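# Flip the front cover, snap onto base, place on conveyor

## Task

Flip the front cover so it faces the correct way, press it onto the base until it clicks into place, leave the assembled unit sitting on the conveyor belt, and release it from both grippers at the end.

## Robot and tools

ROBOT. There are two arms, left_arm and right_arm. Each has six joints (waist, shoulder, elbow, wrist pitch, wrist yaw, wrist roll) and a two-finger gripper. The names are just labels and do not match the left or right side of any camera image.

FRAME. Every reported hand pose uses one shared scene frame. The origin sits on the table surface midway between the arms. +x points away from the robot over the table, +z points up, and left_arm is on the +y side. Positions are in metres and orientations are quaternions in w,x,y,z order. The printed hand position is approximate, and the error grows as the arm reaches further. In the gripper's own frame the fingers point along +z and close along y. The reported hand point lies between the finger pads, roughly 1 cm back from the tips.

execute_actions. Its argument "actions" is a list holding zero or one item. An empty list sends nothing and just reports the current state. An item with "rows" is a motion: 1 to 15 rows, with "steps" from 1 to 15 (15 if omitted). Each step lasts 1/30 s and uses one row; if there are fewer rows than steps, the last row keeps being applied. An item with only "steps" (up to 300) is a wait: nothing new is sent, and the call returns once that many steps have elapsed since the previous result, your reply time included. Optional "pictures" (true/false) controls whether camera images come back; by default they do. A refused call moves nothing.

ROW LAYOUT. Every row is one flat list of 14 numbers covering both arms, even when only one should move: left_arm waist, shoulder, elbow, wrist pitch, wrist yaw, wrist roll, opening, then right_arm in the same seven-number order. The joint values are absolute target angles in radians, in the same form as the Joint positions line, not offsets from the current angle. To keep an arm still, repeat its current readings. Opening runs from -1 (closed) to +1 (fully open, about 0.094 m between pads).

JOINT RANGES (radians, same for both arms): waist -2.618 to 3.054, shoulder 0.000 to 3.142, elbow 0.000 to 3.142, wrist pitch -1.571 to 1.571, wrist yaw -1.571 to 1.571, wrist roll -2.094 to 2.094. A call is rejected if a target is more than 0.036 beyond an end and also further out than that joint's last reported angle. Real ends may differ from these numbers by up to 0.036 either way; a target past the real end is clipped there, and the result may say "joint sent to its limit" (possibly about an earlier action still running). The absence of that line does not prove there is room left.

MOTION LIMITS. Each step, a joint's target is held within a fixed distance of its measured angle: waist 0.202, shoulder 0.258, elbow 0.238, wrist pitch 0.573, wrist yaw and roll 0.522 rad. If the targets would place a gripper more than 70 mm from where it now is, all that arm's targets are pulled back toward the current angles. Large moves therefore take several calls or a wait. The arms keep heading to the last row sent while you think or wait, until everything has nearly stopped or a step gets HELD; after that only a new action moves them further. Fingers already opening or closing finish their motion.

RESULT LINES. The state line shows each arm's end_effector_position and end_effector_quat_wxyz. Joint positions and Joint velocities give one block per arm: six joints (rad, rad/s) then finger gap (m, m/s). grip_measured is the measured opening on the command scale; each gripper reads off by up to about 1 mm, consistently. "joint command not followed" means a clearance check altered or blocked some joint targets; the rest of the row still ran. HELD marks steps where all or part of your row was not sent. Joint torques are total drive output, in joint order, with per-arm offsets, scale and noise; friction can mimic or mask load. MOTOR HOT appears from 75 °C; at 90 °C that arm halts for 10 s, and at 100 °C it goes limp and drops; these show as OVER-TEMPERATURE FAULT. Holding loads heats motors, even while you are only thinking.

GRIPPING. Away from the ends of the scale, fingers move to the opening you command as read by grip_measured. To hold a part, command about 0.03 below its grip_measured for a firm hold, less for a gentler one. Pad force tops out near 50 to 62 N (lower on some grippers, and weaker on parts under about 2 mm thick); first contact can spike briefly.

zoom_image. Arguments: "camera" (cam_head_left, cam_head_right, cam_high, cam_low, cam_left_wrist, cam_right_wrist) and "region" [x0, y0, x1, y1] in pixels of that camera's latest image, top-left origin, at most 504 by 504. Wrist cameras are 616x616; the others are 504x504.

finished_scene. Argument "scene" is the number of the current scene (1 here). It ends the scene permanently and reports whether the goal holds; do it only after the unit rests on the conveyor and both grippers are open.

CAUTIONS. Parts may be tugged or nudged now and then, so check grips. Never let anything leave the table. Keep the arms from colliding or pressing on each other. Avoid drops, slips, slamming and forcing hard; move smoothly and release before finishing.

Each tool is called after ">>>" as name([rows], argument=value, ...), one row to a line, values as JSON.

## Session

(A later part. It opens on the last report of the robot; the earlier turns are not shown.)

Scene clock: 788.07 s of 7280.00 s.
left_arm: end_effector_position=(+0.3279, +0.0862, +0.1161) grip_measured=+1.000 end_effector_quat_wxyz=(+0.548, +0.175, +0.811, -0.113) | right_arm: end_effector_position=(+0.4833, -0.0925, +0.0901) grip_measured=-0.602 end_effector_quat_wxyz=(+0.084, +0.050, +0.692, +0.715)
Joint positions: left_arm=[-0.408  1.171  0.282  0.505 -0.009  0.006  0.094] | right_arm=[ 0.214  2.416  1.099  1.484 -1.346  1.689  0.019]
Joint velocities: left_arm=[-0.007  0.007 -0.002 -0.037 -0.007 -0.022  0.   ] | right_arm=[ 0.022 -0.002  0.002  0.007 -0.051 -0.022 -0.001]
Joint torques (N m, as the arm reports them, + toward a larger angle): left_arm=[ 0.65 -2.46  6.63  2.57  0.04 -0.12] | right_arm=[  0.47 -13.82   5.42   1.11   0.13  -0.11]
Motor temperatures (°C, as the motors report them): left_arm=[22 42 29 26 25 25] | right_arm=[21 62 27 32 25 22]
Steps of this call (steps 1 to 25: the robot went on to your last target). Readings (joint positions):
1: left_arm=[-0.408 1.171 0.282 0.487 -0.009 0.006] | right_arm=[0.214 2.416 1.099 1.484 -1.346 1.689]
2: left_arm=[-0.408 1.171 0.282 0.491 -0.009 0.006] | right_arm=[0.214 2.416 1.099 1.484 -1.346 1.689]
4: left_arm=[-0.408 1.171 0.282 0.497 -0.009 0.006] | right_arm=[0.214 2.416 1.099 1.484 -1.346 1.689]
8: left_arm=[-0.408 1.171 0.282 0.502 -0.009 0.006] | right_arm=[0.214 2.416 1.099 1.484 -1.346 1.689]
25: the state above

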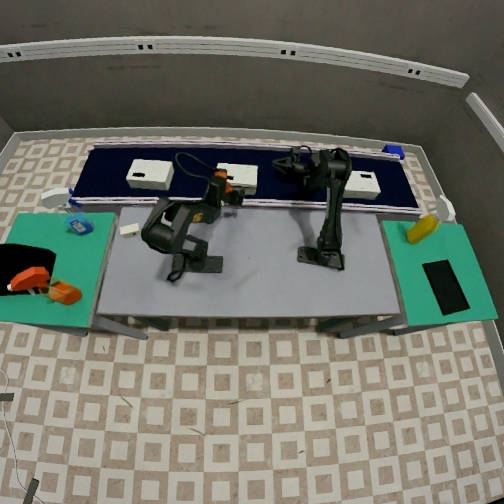

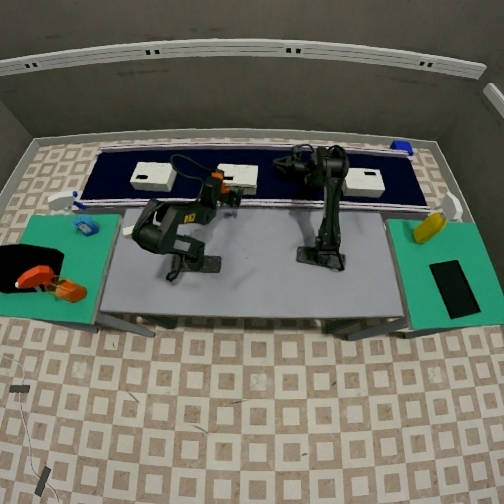

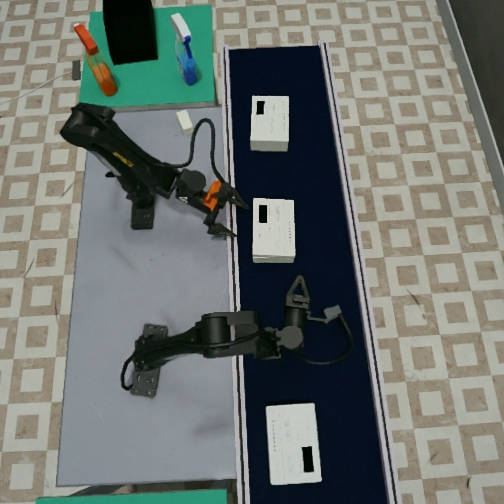

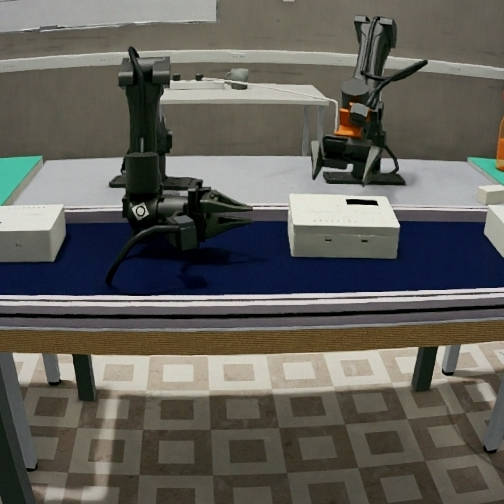

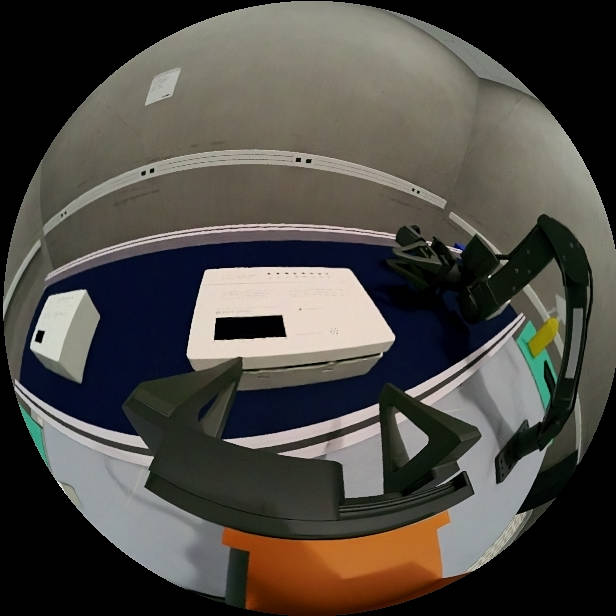

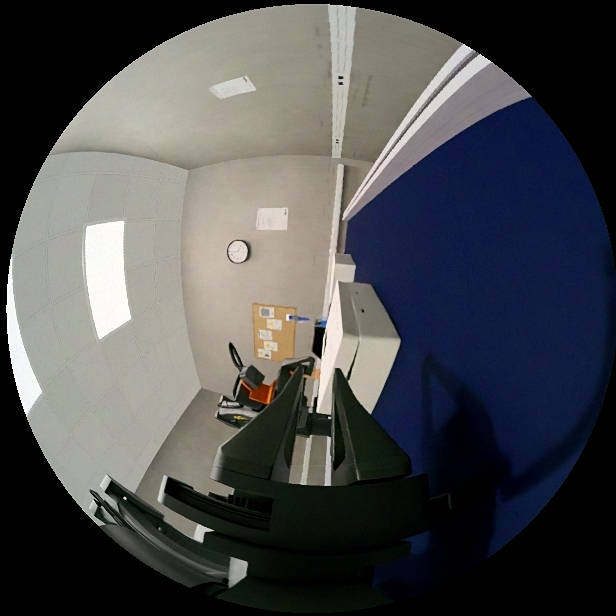

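>>> execute_actions([
  {"rows":[[-0.3,1.3,0.2,0.75,0,2.0,-1,0.22,2.4,1.1,1.5,-1.34,1.675,-0.6]],"steps":15},
], pictures=false)

>>> execute_actions([
  {"steps":30},
])

Scene clock: 792.20 s of 7280.00 s.
left_arm: end_effector_position=(+0.3370, +0.1198, +0.0910) grip_measured=-0.993 end_effector_quat_wxyz=(+0.471, +0.647, +0.513, +0.310) | right_arm: end_effector_position=(+0.4833, -0.0925, +0.0901) grip_measured=-0.602 end_effector_quat_wxyz=(+0.084, +0.050, +0.692, +0.715)
Joint positions: left_arm=[-0.305  1.299  0.198  0.727 -0.003  1.481  0.   ] | right_arm=[ 0.214  2.416  1.099  1.484 -1.346  1.689  0.019]
Joint velocities: left_arm=[ 0.017 -0.002  0.007  0.139 -0.007  2.777  0.001] | right_arm=[ 0.007  0.002 -0.012  0.007 -0.022  0.022 -0.001]
Joint torques (N m, as the arm reports them, + toward a larger angle): left_arm=[ 0.43 -2.6   5.46  2.56 -0.02 -0.08] | right_arm=[  0.47 -13.81   5.43   1.11   0.13  -0.11]
Motor temperatures (°C, as the motors report them): left_arm=[22 42 29 27 25 25] | right_arm=[21 63 27 32 25 22]
Steps of this call (steps 1 to 15: the robot went on to your last target; steps 16 to 90: nothing new was sent; then 0.63 s passed at rest; steps 91 to 105: all 15 steps of this action). Readings (joint positions):
91: left_arm=[-0.393 1.190 0.270 0.550 0.001 0.085] | right_arm=[0.214 2.416 1.099 1.484 -1.346 1.689]
92: left_arm=[-0.363 1.224 0.256 0.606 0.003 0.185] | right_arm=[0.214 2.416 1.099 1.484 -1.346 1.689]
94: left_arm=[-0.316 1.278 0.228 0.653 -0.002 0.383] | right_arm=[0.214 2.416 1.099 1.484 -1.346 1.689]
98: left_arm=[-0.305 1.299 0.198 0.678 -0.003 0.781] | right_arm=[0.214 2.416 1.099 1.484 -1.346 1.689]
105: the state above

Scene clock: 793.20 s of 7280.00 s.
left_arm: end_effector_position=(+0.3379, +0.1195, +0.0936) grip_measured=-0.993 end_effector_quat_wxyz=(+0.379, +0.754, +0.330, +0.423) | right_arm: end_effector_position=(+0.4833, -0.0925, +0.0901) grip_measured=-0.602 end_effector_quat_wxyz=(+0.084, +0.050, +0.692, +0.715)
Joint positions: left_arm=[-0.305  1.299  0.198  0.738 -0.003  1.998  0.   ] | right_arm=[ 0.214  2.416  1.099  1.484 -1.346  1.689  0.019]
Joint velocities: left_arm=[ 0.002  0.002  0.012 -0.051  0.022  0.095  0.001] | right_arm=[-0.002 -0.002 -0.002 -0.081 -0.022  0.007  0.001]
Joint torques (N m, as the arm reports them, + toward a larger angle): left_arm=[ 0.44 -2.6   5.35  2.55 -0.01 -0.03] | right_arm=[  0.46 -13.82   5.43   1.11   0.13  -0.11]
Motor temperatures (°C, as the motors report them): left_arm=[22 42 29 28 25 25] | right_arm=[21 63 27 32 25 22]
Steps of this call (steps 1 to 30: the robot went on to your last target). Readings (joint positions):
1: left_arm=[-0.305 1.299 0.198 0.729 -0.003 1.580] | right_arm=[0.214 2.416 1.099 1.484 -1.346 1.689]
2: left_arm=[-0.305 1.299 0.198 0.731 -0.003 1.665] | right_arm=[0.214 2.416 1.099 1.484 -1.346 1.689]
4: left_arm=[-0.305 1.299 0.198 0.733 -0.003 1.786] | right_arm=[0.214 2.416 1.099 1.484 -1.346 1.689]
8: left_arm=[-0.305 1.299 0.198 0.736 -0.003 1.912] | right_arm=[0.214 2.416 1.099 1.484 -1.346 1.689]
30: the state above

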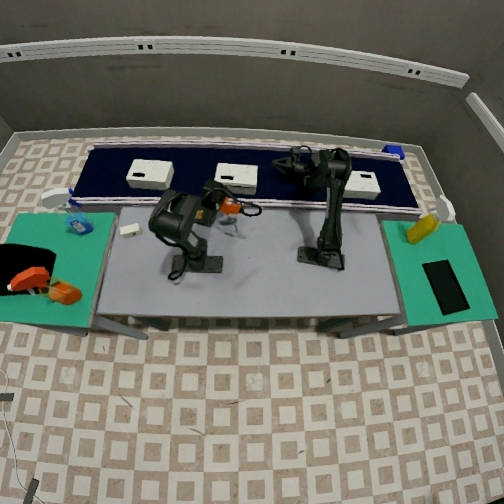

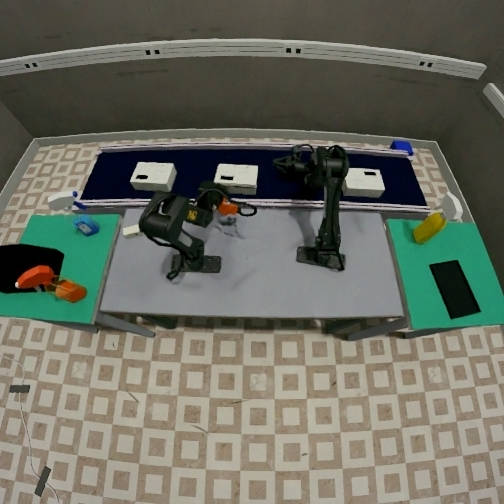

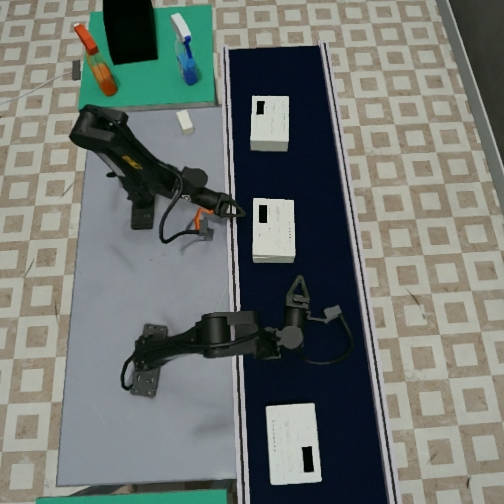

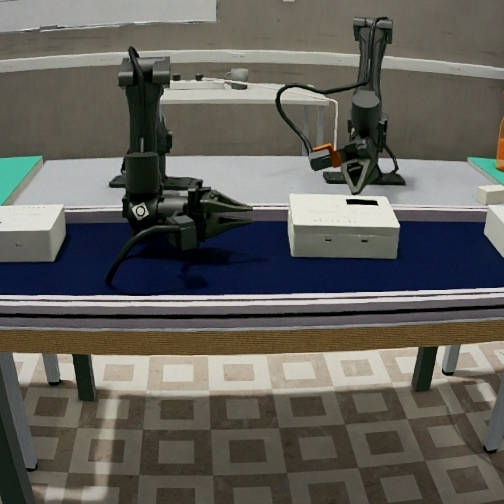

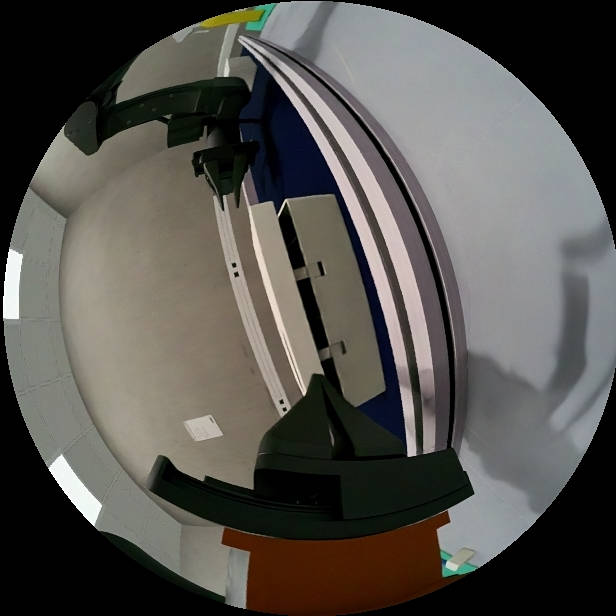

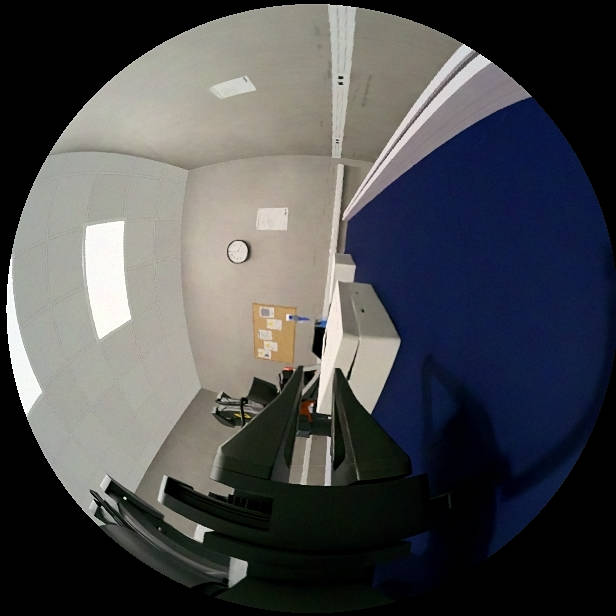

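>>> zoom_image(camera="cam_left_wrist", region=[230,180,410,400])

Region (230, 180, 410, 400) of cam_left_wrist's 616x616 image, scaled by 2.291, with more detail than that image has; it fills the left 412 columns of this view, and the rest is white.

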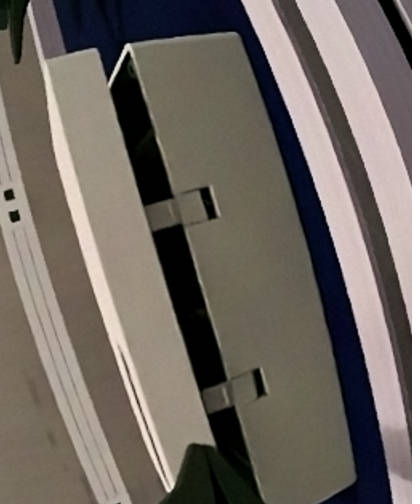

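>>> execute_actions([
  {"rows":[[-0.29,1.2,0.7,-0.3,0,1.36,-1,0.2,2.1,1.4,0.5,-0.7,1.0,-1]],"steps":15},
], pictures=false)

>>> execute_actions([
  {"rows":[[-0.29,1.6,1.4,-1.2,0,-1.0,-1,0.3,2.0,1.9,-1.0,0,1.0,-1]],"steps":15},
], pictures=false)

>>> execute_actions([
  {"rows":[[-0.285,1.96,1.78,-1.33,0,-1.7,-1,0.5,2.17,2.13,-1.44,0,1.6,-1]],"steps":15},
], pictures=false)

>>> execute_actions([
  {"steps":30},
])

Scene clock: 812.07 s of 7280.00 s.
left_arm: end_effector_position=(+0.3488, +0.1182, +0.1392) grip_measured=-0.994 end_effector_quat_wxyz=(+0.358, +0.685, +0.597, +0.216) | right_arm: end_effector_position=(+0.6167, -0.1442, +0.2425) grip_measured=-0.988 end_effector_quat_wxyz=(+0.419, +0.105, +0.703, +0.566)
Joint positions: left_arm=[-0.299  1.199  0.704 -0.214 -0.003  1.394  0.   ] | right_arm=[ 0.205  2.075  1.406  0.656 -0.762  1.073  0.001]
Joint velocities: left_arm=[-0.007 -0.027 -0.027 -0.52  -0.037 -0.227 -0.   ] | right_arm=[ 0.012  0.007 -0.017 -0.755  0.344 -0.403  0.001]
Joint torques (N m, as the arm reports them, + toward a larger angle): left_arm=[ 0.81 -3.03  6.39  2.05 -0.01 -0.19] | right_arm=[ -0.54 -10.32   7.99   0.94   0.04  -0.1 ]
Motor temperatures (°C, as the motors report them): left_arm=[22 41 29 30 25 25] | right_arm=[21 63 27 32 25 22]
Steps of this call (steps 1 to 15: the robot went on to your last target; steps 16 to 90: nothing new was sent; then 15.37 s passed at rest; steps 91 to 105: all 15 steps of this action). Readings (joint positions):
91: left_arm=[-0.305 1.283 0.233 0.643 -0.003 1.921] | right_arm=[0.214 2.405 1.105 1.446 -1.323 1.655]
92: left_arm=[-0.304 1.266 0.295 0.503 -0.003 1.822] | right_arm=[0.214 2.392 1.123 1.382 -1.284 1.615]
94: left_arm=[-0.301 1.241 0.445 0.272 -0.003 1.660] | right_arm=[0.213 2.346 1.175 1.267 -1.198 1.532]
98: left_arm=[-0.299 1.213 0.687 -0.010 -0.003 1.488] | right_arm=[0.213 2.211 1.307 0.951 -0.984 1.307]
105: the state above

Scene clock: 812.57 s of 7280.00 s.
left_arm: end_effector_position=(+0.3340, +0.1229, +0.1528) grip_measured=-0.994 end_effector_quat_wxyz=(+0.126, +0.120, +0.985, -0.023) | right_arm: end_effector_position=(+0.5866, -0.2013, +0.2262) grip_measured=-0.988 end_effector_quat_wxyz=(+0.306, +0.388, +0.838, +0.229)
Joint positions: left_arm=[-0.299  1.595  1.397 -1.117 -0.003 -0.072  0.   ] | right_arm=[ 0.308  1.98   1.903 -0.711 -0.059  1.017  0.001]
Joint velocities: left_arm=[ 0.012  0.046 -0.007 -0.52  -0.022 -2.864  0.001] | right_arm=[-0.002  0.198  0.007 -1.956  0.3    0.066  0.   ]
Joint torques (N m, as the arm reports them, + toward a larger angle): left_arm=[ 0.9  -5.57  6.24  0.95 -0.02 -0.06] | right_arm=[ -0.61 -11.24   8.47   1.15   0.11  -0.09]
Motor temperatures (°C, as the motors report them): left_arm=[22 41 29 30 25 25] | right_arm=[21 63 27 32 25 22]
Steps of this call (steps 1 to 15: all 15 steps of this action). Readings (joint positions):
1: left_arm=[-0.299 1.233 0.746 -0.312 -0.003 1.315] | right_arm=[0.215 2.072 1.438 0.555 -0.689 1.060]
2: left_arm=[-0.299 1.311 0.829 -0.433 -0.003 1.216] | right_arm=[0.231 2.078 1.500 0.414 -0.582 1.053]
4: left_arm=[-0.299 1.490 1.003 -0.637 -0.003 1.018] | right_arm=[0.269 2.076 1.640 0.166 -0.387 1.042]
8: left_arm=[-0.299 1.642 1.282 -0.962 -0.003 0.622] | right_arm=[0.310 2.026 1.867 -0.240 -0.168 1.024]
15: the state above

Scene clock: 813.07 s of 7280.00 s.
left_arm: end_effector_position=(+0.3794, +0.1104, +0.1171) grip_measured=-0.994 end_effector_quat_wxyz=(+0.016, -0.549, +0.835, -0.018) | right_arm: end_effector_position=(+0.4634, -0.1331, +0.1248) grip_measured=-0.988 end_effector_quat_wxyz=(+0.018, +0.579, +0.814, +0.044)
Joint positions: left_arm=[-0.294  1.977  1.753 -1.299 -0.003 -1.473  0.   ] | right_arm=[ 0.51   2.19   2.103 -1.391 -0.023  1.566  0.001]
Joint velocities: left_arm=[-0.002 -0.037 -0.027 -0.066  0.022 -1.531  0.   ] | right_arm=[-0.125 -0.012  0.051 -0.227  0.081  0.256 -0.   ]
Joint torques (N m, as the arm reports them, + toward a larger angle): left_arm=[  0.78 -10.05   7.79   0.45  -0.01  -0.05] | right_arm=[ -0.23 -14.63   9.93   0.01   0.15   0.05]
Motor temperatures (°C, as the motors report them): left_arm=[22 41 29 30 25 25] | right_arm=[21 63 27 32 25 22]
Steps of this call (steps 1 to 15: all 15 steps of this action). Readings (joint positions):
1: left_arm=[-0.299 1.633 1.440 -1.182 -0.003 -0.171] | right_arm=[0.317 2.002 1.928 -0.793 -0.046 1.068]
2: left_arm=[-0.298 1.703 1.527 -1.247 -0.003 -0.271] | right_arm=[0.333 2.037 1.973 -0.869 -0.035 1.135]
4: left_arm=[-0.296 1.859 1.693 -1.267 -0.003 -0.469] | right_arm=[0.390 2.102 2.040 -0.994 -0.025 1.256]
8: left_arm=[-0.294 1.987 1.753 -1.261 -0.003 -0.865] | right_arm=[0.505 2.180 2.089 -1.234 -0.025 1.453]
15: the state above

Scene clock: 814.07 s of 7280.00 s.
left_arm: end_effector_position=(+0.3783, +0.1108, +0.1174) grip_measured=-0.994 end_effector_quat_wxyz=(+0.013, -0.638, +0.770, -0.018) | right_arm: end_effector_position=(+0.4586, -0.1388, +0.1247) grip_measured=-0.988 end_effector_quat_wxyz=(+0.012, +0.594, +0.804, +0.033)
Joint positions: left_arm=[-0.294  1.976  1.753 -1.304 -0.003 -1.693  0.   ] | right_arm=[ 0.503  2.19   2.105 -1.418 -0.018  1.595  0.001]
Joint velocities: left_arm=[ 0.002  0.017 -0.007 -0.022 -0.037  0.022 -0.   ] | right_arm=[-0.002  0.002  0.017 -0.022 -0.037 -0.051 -0.   ]
Joint torques (N m, as the arm reports them, + toward a larger angle): left_arm=[  0.72 -10.01   7.79   0.37  -0.01  -0.16] | right_arm=[ -0.33 -14.61   9.98  -0.06   0.17   0.07]
Motor temperatures (°C, as the motors report them): left_arm=[22 42 30 30 25 25] | right_arm=[21 63 27 32 25 22]
Steps of this call (steps 1 to 30: the robot went on to your last target). Readings (joint positions):
1: left_arm=[-0.294 1.977 1.753 -1.301 -0.003 -1.518] | right_arm=[0.507 2.190 2.105 -1.397 -0.022 1.572]
2: left_arm=[-0.294 1.976 1.753 -1.302 -0.003 -1.553] | right_arm=[0.504 2.190 2.105 -1.401 -0.020 1.577]
4: left_arm=[-0.294 1.976 1.753 -1.303 -0.003 -1.604] | right_arm=[0.503 2.190 2.105 -1.408 -0.019 1.583]
8: left_arm=[-0.294 1.976 1.753 -1.304 -0.003 -1.657] | right_arm=[0.503 2.190 2.105 -1.415 -0.018 1.590]
30: the state above
All arms were judged still, so your last target was given up. Only a new action makes them travel on or press farther. Fingers that are still opening or closing keep moving.

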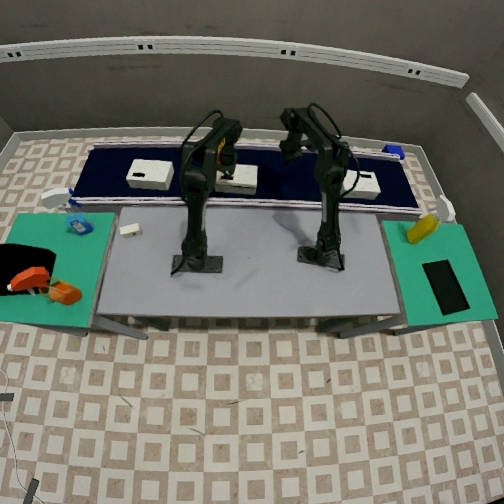

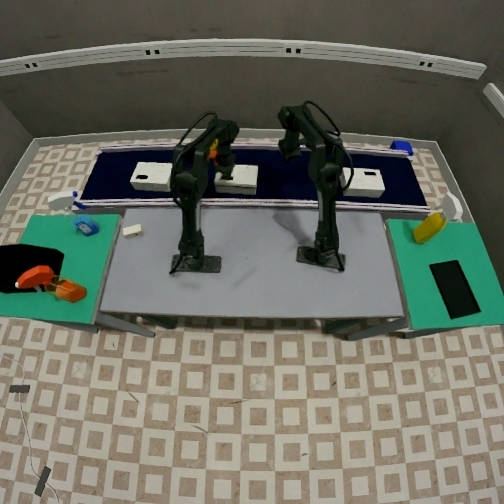

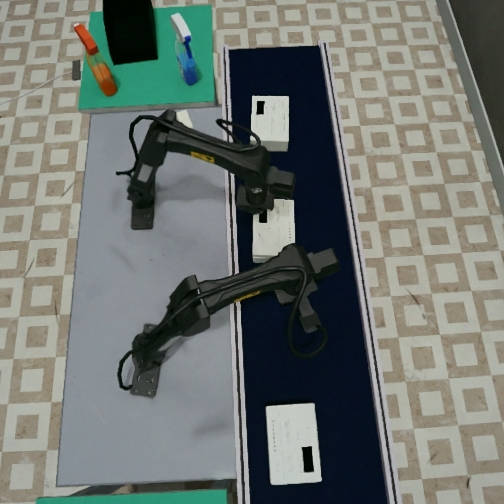

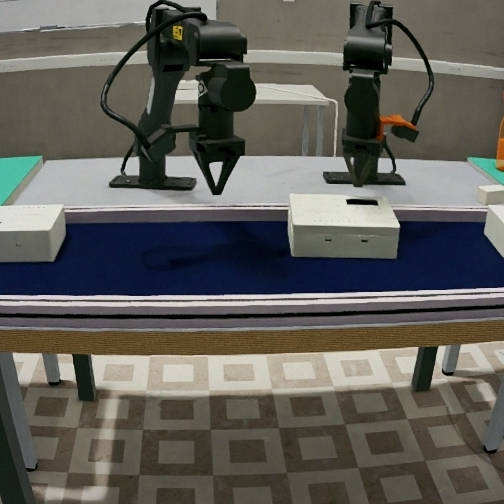

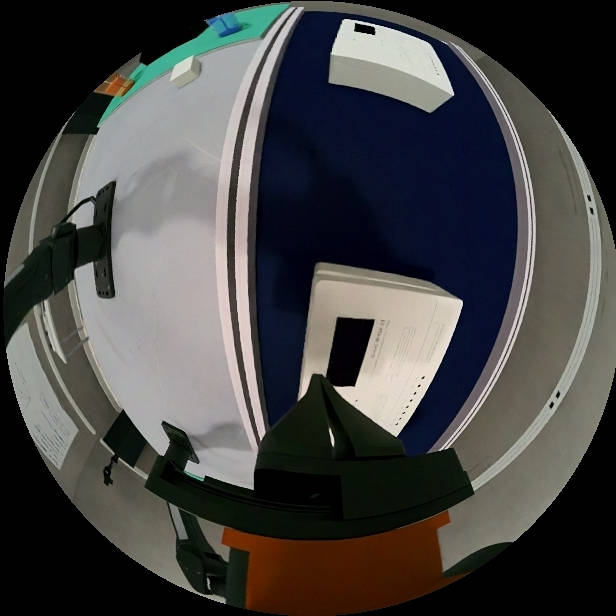

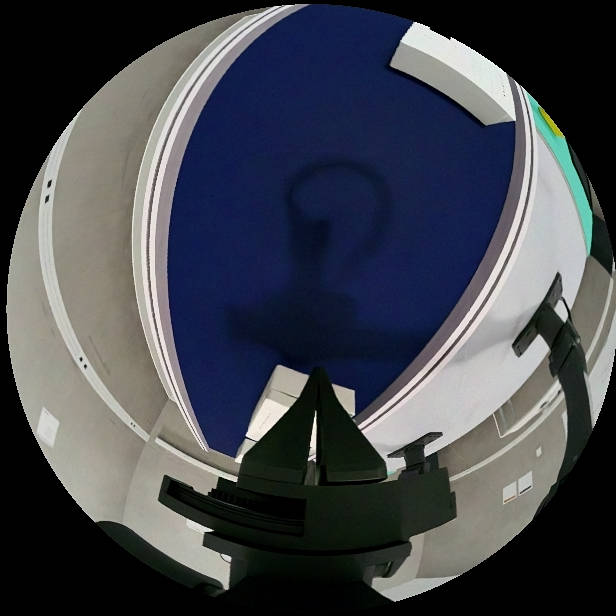

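>>> execute_actions([
  {"rows":[[-0.26,1.94,1.75,-1.33,0,-1.7,-1,0.56,2.18,2.14,-1.42,0,1.8,-1],[-0.24,1.93,1.74,-1.33,0,-1.7,-1,0.6,2.18,2.14,-1.42,0,1.9,-1],[-0.22,1.93,1.74,-1.33,0,-1.7,-1,0.64,2.18,2.14,-1.42,0,2.0,-1],[-0.2,1.93,1.74,-1.33,0,-1.7,-1,0.68,2.18,2.14,-1.42,0,2.0,-1],[-0.19,1.93,1.74,-1.33,0,-1.7,-1,0.72,2.18,2.14,-1.42,0,2.0,-1],[-0.19,1.93,1.74,-1.33,0,-1.7,-1,0.76,2.18,2.14,-1.42,0,2.0,-1],[-0.19,1.93,1.74,-1.33,0,-1.7,-1,0.79,2.18,2.14,-1.42,0,2.0,-1],[-0.19,1.93,1.74,-1.33,0,-1.7,-1,0.82,2.18,2.14,-1.42,0,2.0,-1],[-0.19,1.93,1.74,-1.33,0,-1.7,-1,0.84,2.18,2.14,-1.42,0,2.0,-1],[-0.19,1.93,1.74,-1.33,0,-1.7,-1,0.86,2.18,2.14,-1.42,0,2.0,-1],[-0.19,1.93,1.74,-1.33,0,-1.7,-1,0.87,2.18,2.14,-1.42,0,2.0,-1]],"steps":15},
], pictures=false)

>>> execute_actions([
  {"steps":15},
])

Scene clock: 824.77 s of 7280.00 s.
left_arm: end_effector_position=(+0.3871, +0.1520, +0.1272) grip_measured=-0.994 end_effector_quat_wxyz=(-0.019, +0.680, -0.733, +0.028) | right_arm: end_effector_position=(+0.3733, +0.0144, +0.1279) grip_measured=-0.988 end_effector_quat_wxyz=(-0.001, +0.587, +0.808, +0.044)
Joint positions: left_arm=[-0.182  1.946  1.748 -1.306  0.003 -1.694  0.   ] | right_arm=[ 0.903  2.19   2.116 -1.411 -0.021  1.977  0.001]
Joint velocities: left_arm=[-0.007  0.017  0.007 -0.066  0.007  0.022  0.001] | right_arm=[-0.149  0.002  0.007  0.022  0.007  0.081 -0.001]
Joint torques (N m, as the arm reports them, + toward a larger angle): left_arm=[-0.58 -9.75  5.06  0.45 -0.07 -0.12] | right_arm=[ -2.   -13.72   9.91   0.08   0.18   0.1 ]
Motor temperatures (°C, as the motors report them): left_arm=[22 45 31 28 25 25] | right_arm=[21 64 29 31 25 22]
Steps of this call (steps 1 to 90: nothing new was sent; then 7.20 s passed at rest; steps 91 to 105: all 15 steps of this action). Readings (joint positions):
91: left_arm=[-0.292 1.975 1.753 -1.304 -0.002 -1.694] | right_arm=[0.507 2.190 2.107 -1.418 -0.016 1.625]
92: left_arm=[-0.286 1.972 1.752 -1.304 0.000 -1.694] | right_arm=[0.517 2.190 2.109 -1.418 -0.012 1.674]
94: left_arm=[-0.261 1.961 1.748 -1.305 0.004 -1.694] | right_arm=[0.566 2.190 2.114 -1.418 -0.003 1.787]
98: left_arm=[-0.191 1.946 1.748 -1.306 0.003 -1.694] | right_arm=[0.745 2.190 2.116 -1.413 -0.001 1.910]
105: the state above

Scene clock: 825.27 s of 7280.00 s.
left_arm: end_effector_position=(+0.3871, +0.1520, +0.1272) grip_measured=-0.994 end_effector_quat_wxyz=(-0.019, +0.680, -0.733, +0.028) | right_arm: end_effector_position=(+0.3827, +0.0035, +0.1278) grip_measured=-0.988 end_effector_quat_wxyz=(+0.002, +0.606, +0.794, +0.044)
Joint positions: left_arm=[-0.182  1.946  1.748 -1.306  0.003 -1.694  0.   ] | right_arm=[ 0.872  2.19   2.116 -1.411 -0.017  1.994  0.001]
Joint velocities: left_arm=[ 0.002 -0.002  0.002 -0.066 -0.022 -0.037 -0.   ] | right_arm=[ 0.007  0.022 -0.002 -0.051 -0.022  0.037 -0.   ]
Joint torques (N m, as the arm reports them, + toward a larger angle): left_arm=[-0.59 -9.81  5.11  0.44 -0.05 -0.12] | right_arm=[ -0.18 -13.73   9.91   0.08   0.13   0.06]
Motor temperatures (°C, as the motors report them): left_arm=[22 45 31 28 25 25] | right_arm=[21 64 29 31 25 22]
Steps of this call (steps 1 to 15: the robot went on to your last target). Readings (joint positions):
1: left_arm=[-0.182 1.946 1.748 -1.306 0.003 -1.694] | right_arm=[0.897 2.190 2.116 -1.411 -0.021 1.981]
2: left_arm=[-0.182 1.946 1.748 -1.306 0.003 -1.694] | right_arm=[0.890 2.190 2.116 -1.411 -0.021 1.983]
4: left_arm=[-0.182 1.946 1.748 -1.306 0.003 -1.694] | right_arm=[0.879 2.190 2.116 -1.411 -0.019 1.988]
8: left_arm=[-0.182 1.946 1.748 -1.306 0.003 -1.694] | right_arm=[0.872 2.190 2.116 -1.411 -0.017 1.992]
15: the state above

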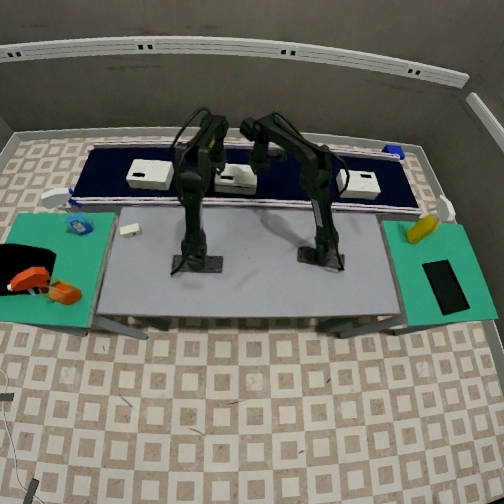

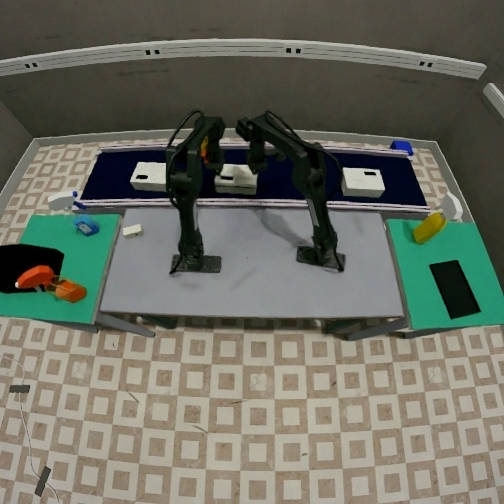

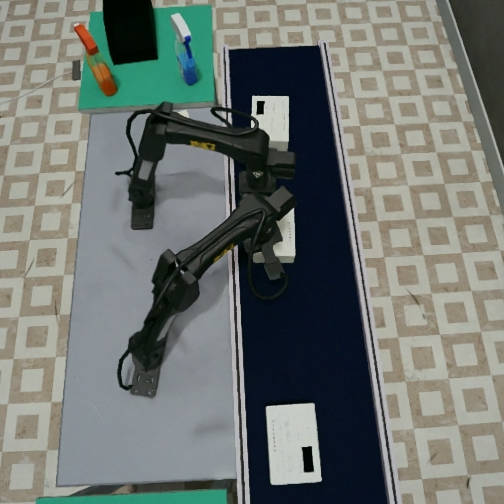

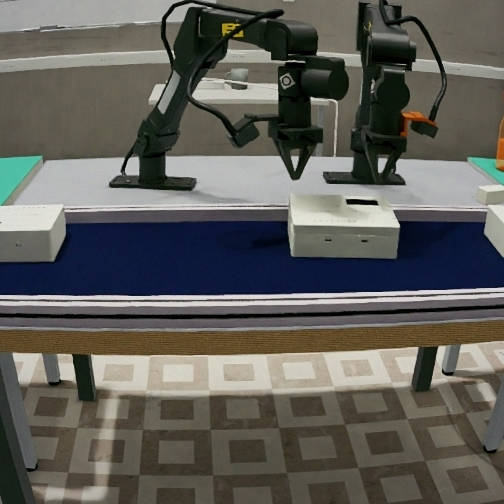

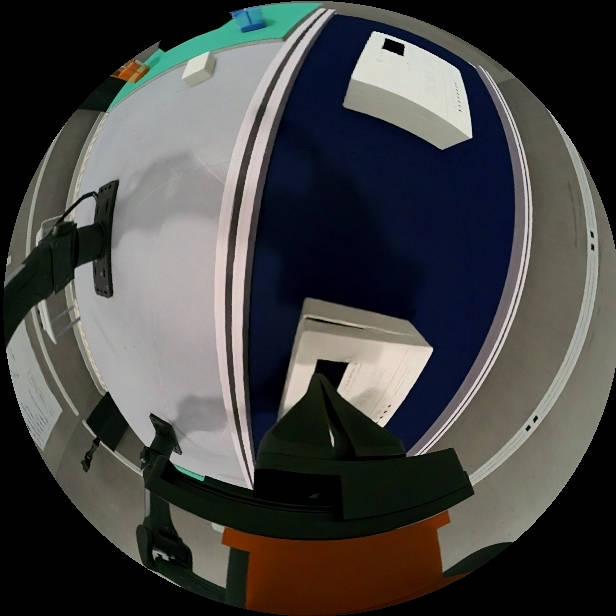

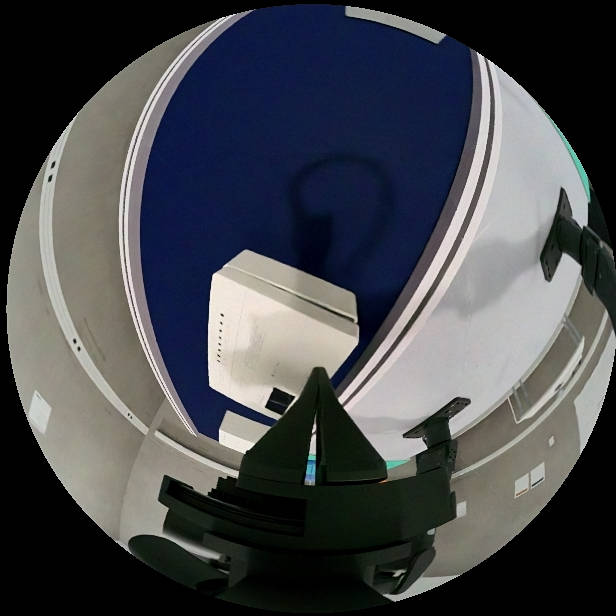

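>>> execute_actions([
  {"rows":[[-0.2,1.95,1.73,-1.3,0,-1.7,-1,0.875,2.19,2.13,-1.41,0,2.0,-1],[-0.2,1.955,1.72,-1.3,0,-1.7,-1,0.875,2.195,2.13,-1.41,0,2.0,-1],[-0.2,1.96,1.715,-1.3,0,-1.7,-1,0.875,2.2,2.13,-1.41,0,2.0,-1],[-0.2,1.965,1.715,-1.3,0,-1.7,-1,0.875,2.207,2.13,-1.41,0,2.0,-1],[-0.2,1.97,1.715,-1.3,0,-1.7,-1,0.875,2.214,2.13,-1.41,0,2.0,-1],[-0.2,1.975,1.715,-1.3,0,-1.7,-1,0.875,2.22,2.13,-1.41,0,2.0,-1],[-0.2,1.98,1.715,-1.3,0,-1.7,-1,0.875,2.227,2.13,-1.41,0,2.0,-1],[-0.2,1.985,1.715,-1.3,0,-1.7,-1,0.875,2.234,2.13,-1.41,0,2.0,-1],[-0.2,1.99,1.715,-1.3,0,-1.7,-1,0.875,2.24,2.13,-1.41,0,2.0,-1],[-0.2,1.995,1.715,-1.3,0,-1.7,-1,0.875,2.245,2.13,-1.41,0,2.0,-1],[-0.2,2.0,1.715,-1.3,0,-1.7,-1,0.875,2.25,2.13,-1.41,0,2.0,-1]],"steps":15},
], pictures=false)

>>> execute_actions([
  {"steps":10},
])

Scene clock: 834.20 s of 7280.00 s.
left_arm: end_effector_position=(+0.3799, +0.1496, +0.1009) grip_measured=-0.994 end_effector_quat_wxyz=(+0.004, +0.676, -0.737, -0.004) | right_arm: end_effector_position=(+0.3825, +0.0034, +0.1012) grip_measured=-0.988 end_effector_quat_wxyz=(-0.006, +0.607, +0.794, +0.013)
Joint positions: left_arm=[-0.192  1.999  1.722 -1.305  0.003 -1.694  0.   ] | right_arm=[ 0.872  2.253  2.116 -1.411 -0.017  1.995  0.001]
Joint velocities: left_arm=[ 0.002  0.002 -0.012 -0.022 -0.037 -0.051  0.001] | right_arm=[-0.007  0.051 -0.002  0.081  0.007  0.022  0.   ]
Joint torques (N m, as the arm reports them, + toward a larger angle): left_arm=[-0.57 -8.75  4.93  0.59 -0.05 -0.12] | right_arm=[  0.25 -13.76   8.92   0.06   0.14   0.07]
Motor temperatures (°C, as the motors report them): left_arm=[22 47 30 28 25 25] | right_arm=[21 64 29 30 25 22]
Steps of this call (steps 1 to 15: the robot went on to your last target; steps 16 to 90: nothing new was sent; then 5.43 s passed at rest; steps 91 to 105: all 15 steps of this action). Readings (joint positions):
91: left_arm=[-0.183 1.946 1.747 -1.305 0.003 -1.694] | right_arm=[0.872 2.190 2.116 -1.411 -0.017 1.995]
92: left_arm=[-0.184 1.946 1.744 -1.305 0.003 -1.694] | right_arm=[0.872 2.190 2.116 -1.411 -0.017 1.995]
94: left_arm=[-0.188 1.947 1.733 -1.305 0.003 -1.694] | right_arm=[0.872 2.191 2.116 -1.411 -0.017 1.995]
98: left_arm=[-0.192 1.969 1.726 -1.305 0.003 -1.694] | right_arm=[0.872 2.207 2.116 -1.411 -0.017 1.995]
105: the state above

Scene clock: 834.53 s of 7280.00 s.
left_arm: end_effector_position=(+0.3799, +0.1496, +0.1009) grip_measured=-0.994 end_effector_quat_wxyz=(+0.004, +0.676, -0.737, -0.004) | right_arm: end_effector_position=(+0.3825, +0.0034, +0.1009) grip_measured=-0.988 end_effector_quat_wxyz=(-0.006, +0.607, +0.794, +0.013)
Joint positions: left_arm=[-0.192  1.999  1.722 -1.305  0.003 -1.694  0.   ] | right_arm=[ 0.872  2.254  2.116 -1.411 -0.017  1.995  0.001]
Joint velocities: left_arm=[ 0.017 -0.022 -0.007  0.007  0.037 -0.007  0.   ] | right_arm=[-0.007  0.002  0.002 -0.066 -0.022  0.022 -0.001]
Joint torques (N m, as the arm reports them, + toward a larger angle): left_arm=[-0.63 -8.71  5.02  0.58 -0.05 -0.12] | right_arm=[  0.24 -13.51   8.82   0.06   0.15   0.07]
Motor temperatures (°C, as the motors report them): left_arm=[22 47 30 28 25 25] | right_arm=[21 64 29 30 25 22]
Steps of this call (steps 1 to 10: the robot went on to your last target). Readings (joint positions):
1: left_arm=[-0.192 1.999 1.722 -1.305 0.003 -1.694] | right_arm=[0.872 2.254 2.116 -1.411 -0.017 1.995]
2: left_arm=[-0.192 1.999 1.722 -1.305 0.003 -1.694] | right_arm=[0.872 2.254 2.116 -1.411 -0.017 1.995]
4: left_arm=[-0.192 1.999 1.722 -1.305 0.003 -1.694] | right_arm=[0.872 2.254 2.116 -1.411 -0.017 1.995]
8: left_arm=[-0.192 1.999 1.722 -1.305 0.003 -1.694] | right_arm=[0.872 2.254 2.116 -1.411 -0.017 1.995]
10: the state above

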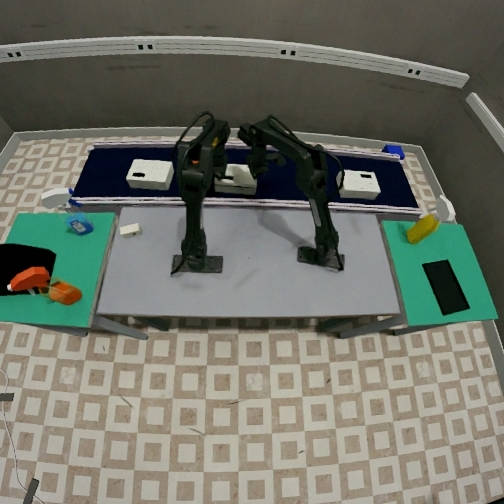

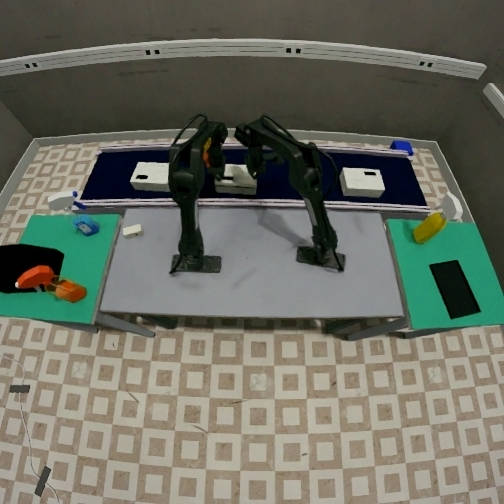

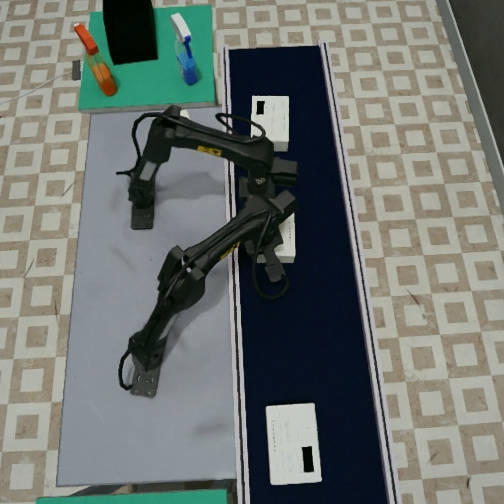

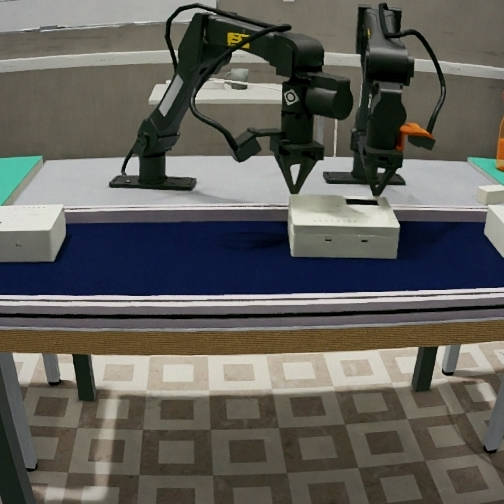

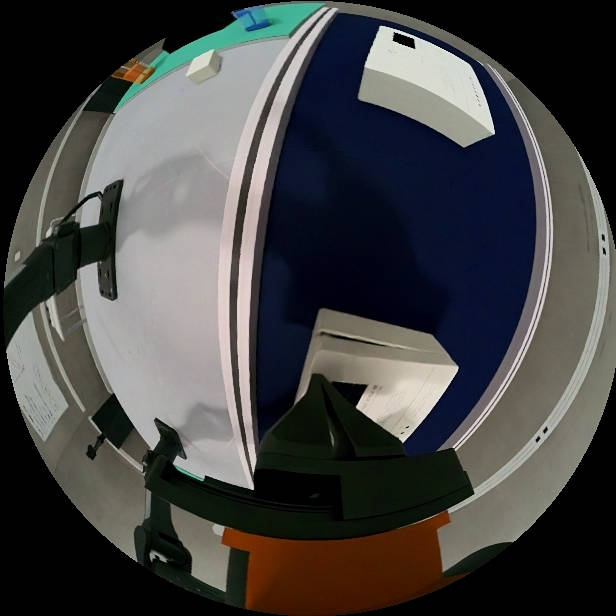

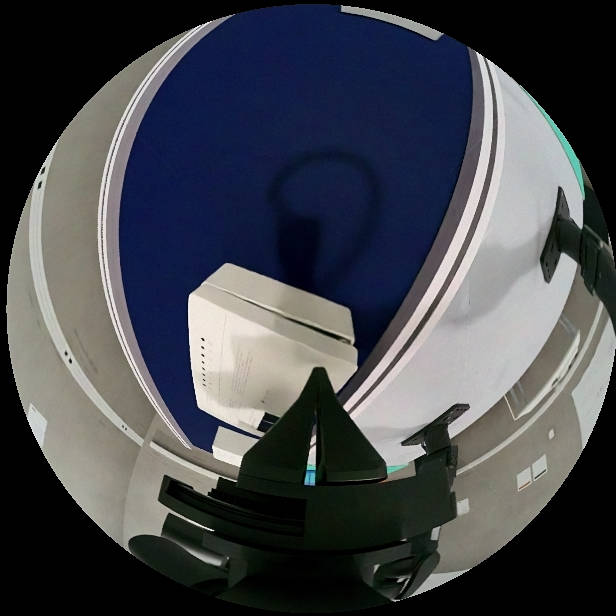

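Press, reducing elbows so the wrists don't drift toward each other.

>>> execute_actions([
  {"rows":[[-0.19,2.01,1.715,-1.29,0,-1.7,-1,0.87,2.26,2.115,-1.4,0,2.0,-1],[-0.19,2.02,1.71,-1.29,0,-1.7,-1,0.87,2.27,2.11,-1.4,0,2.0,-1],[-0.19,2.03,1.705,-1.29,0,-1.7,-1,0.87,2.28,2.10,-1.4,0,2.0,-1],[-0.19,2.045,1.70,-1.28,0,-1.7,-1,0.87,2.29,2.095,-1.4,0,2.0,-1],[-0.19,2.06,1.69,-1.28,0,-1.7,-1,0.87,2.305,2.09,-1.4,0,2.0,-1],[-0.19,2.075,1.68,-1.28,0,-1.7,-1,0.87,2.32,2.08,-1.4,0,2.0,-1],[-0.19,2.09,1.67,-1.28,0,-1.7,-1,0.87,2.335,2.07,-1.4,0,2.0,-1],[-0.19,2.105,1.66,-1.27,0,-1.7,-1,0.87,2.35,2.06,-1.4,0,2.0,-1],[-0.19,2.12,1.65,-1.27,0,-1.7,-1,0.87,2.365,2.05,-1.4,0,2.0,-1],[-0.19,2.135,1.645,-1.27,0,-1.7,-1,0.87,2.38,2.045,-1.4,0,2.0,-1]],"steps":15},
])

Scene clock: 840.60 s of 7280.00 s.
left_arm: end_effector_position=(+0.3796, +0.1489, +0.0932) grip_measured=-0.994 end_effector_quat_wxyz=(+0.012, +0.677, -0.736, -0.011) | right_arm: end_effector_position=(+0.3827, +0.0025, +0.0870) grip_measured=-0.988 end_effector_quat_wxyz=(-0.007, +0.607, +0.794, -0.002)
Joint positions: left_arm=[-0.192  2.02   1.721 -1.302  0.007 -1.694  0.   ] | right_arm=[ 0.871  2.284  2.111 -1.405 -0.013  1.995  0.001]
Joint velocities: left_arm=[-0.007 -0.007 -0.007 -0.037  0.022 -0.022 -0.001] | right_arm=[-0.002 -0.002 -0.012  0.007 -0.022 -0.051  0.   ]
Joint torques (N m, as the arm reports them, + toward a larger angle): left_arm=[ 0.23  0.1  -0.59  0.9  -0.06 -0.11] | right_arm=[-0.12 -4.43  1.08  0.06  0.12  0.06]
Motor temperatures (°C, as the motors report them): left_arm=[22 46 30 27 25 25] | right_arm=[21 64 29 30 25 22]
Steps of this call (steps 1 to 15: the robot went on to your last target; steps 16 to 90: nothing new was sent; then 2.57 s passed at rest; steps 91 to 105: all 15 steps of this action). Readings (joint positions):
91: left_arm=[-0.192 1.999 1.722 -1.304 0.003 -1.694] | right_arm=[0.872 2.254 2.116 -1.411 -0.017 1.995]
92: left_arm=[-0.192 2.001 1.722 -1.304 0.003 -1.694] | right_arm=[0.872 2.255 2.116 -1.410 -0.017 1.995]
94: left_arm=[-0.192 2.010 1.722 -1.303 0.003 -1.694] | right_arm=[0.872 2.261 2.116 -1.409 -0.017 1.995]
98: left_arm=[-0.192 2.018 1.721 -1.302 0.006 -1.694] | right_arm=[0.871 2.282 2.111 -1.405 -0.014 1.995]
105: the state above

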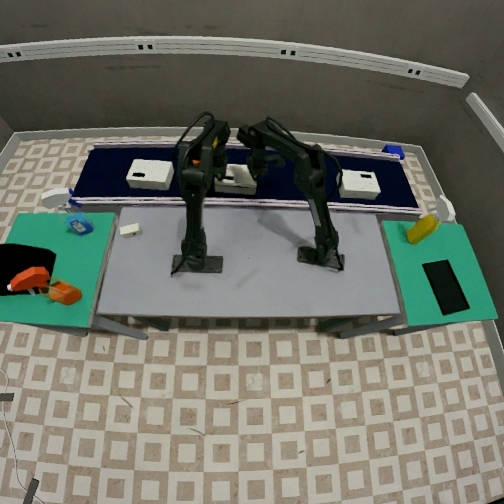

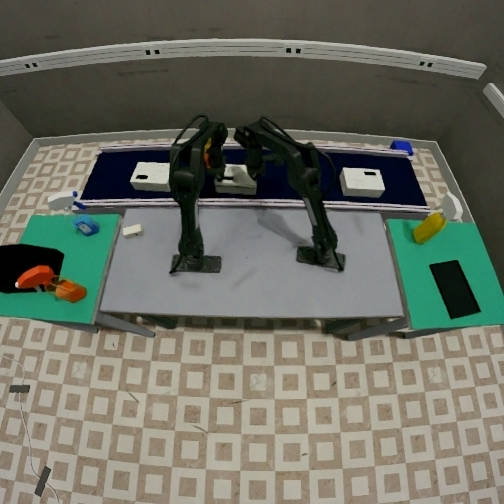

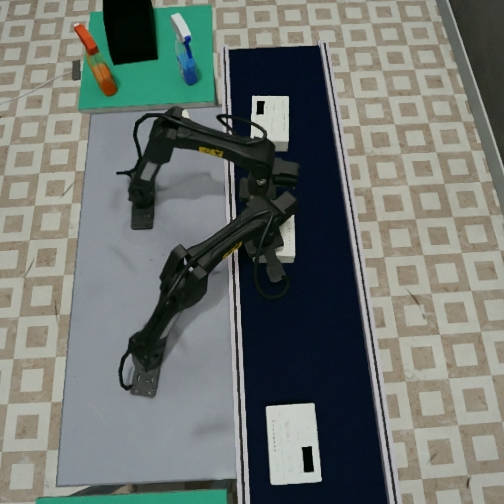

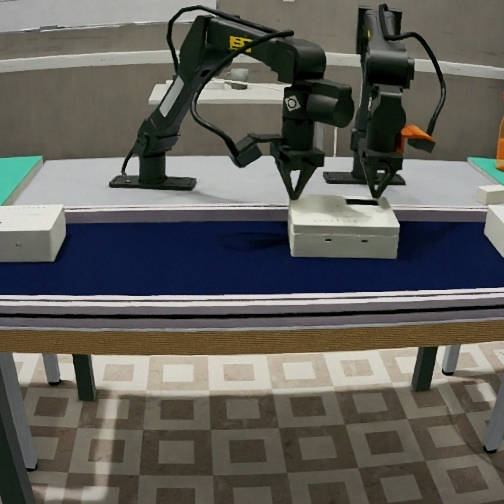

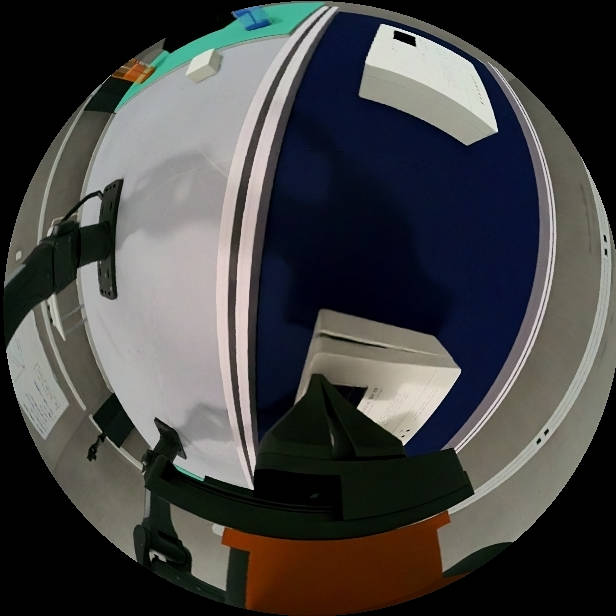

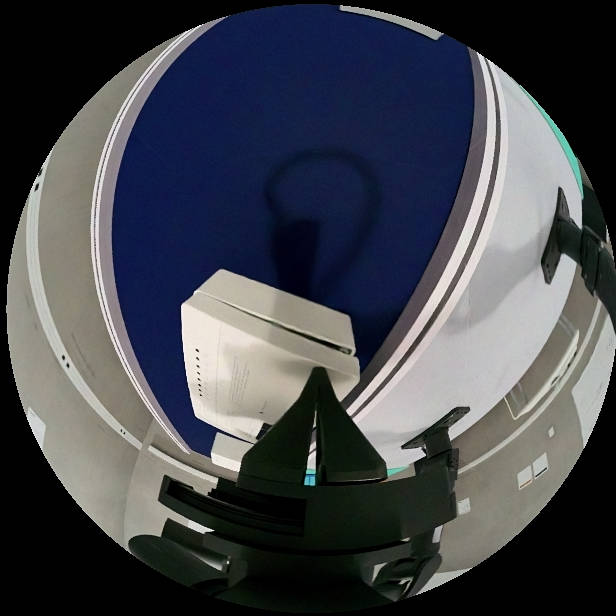

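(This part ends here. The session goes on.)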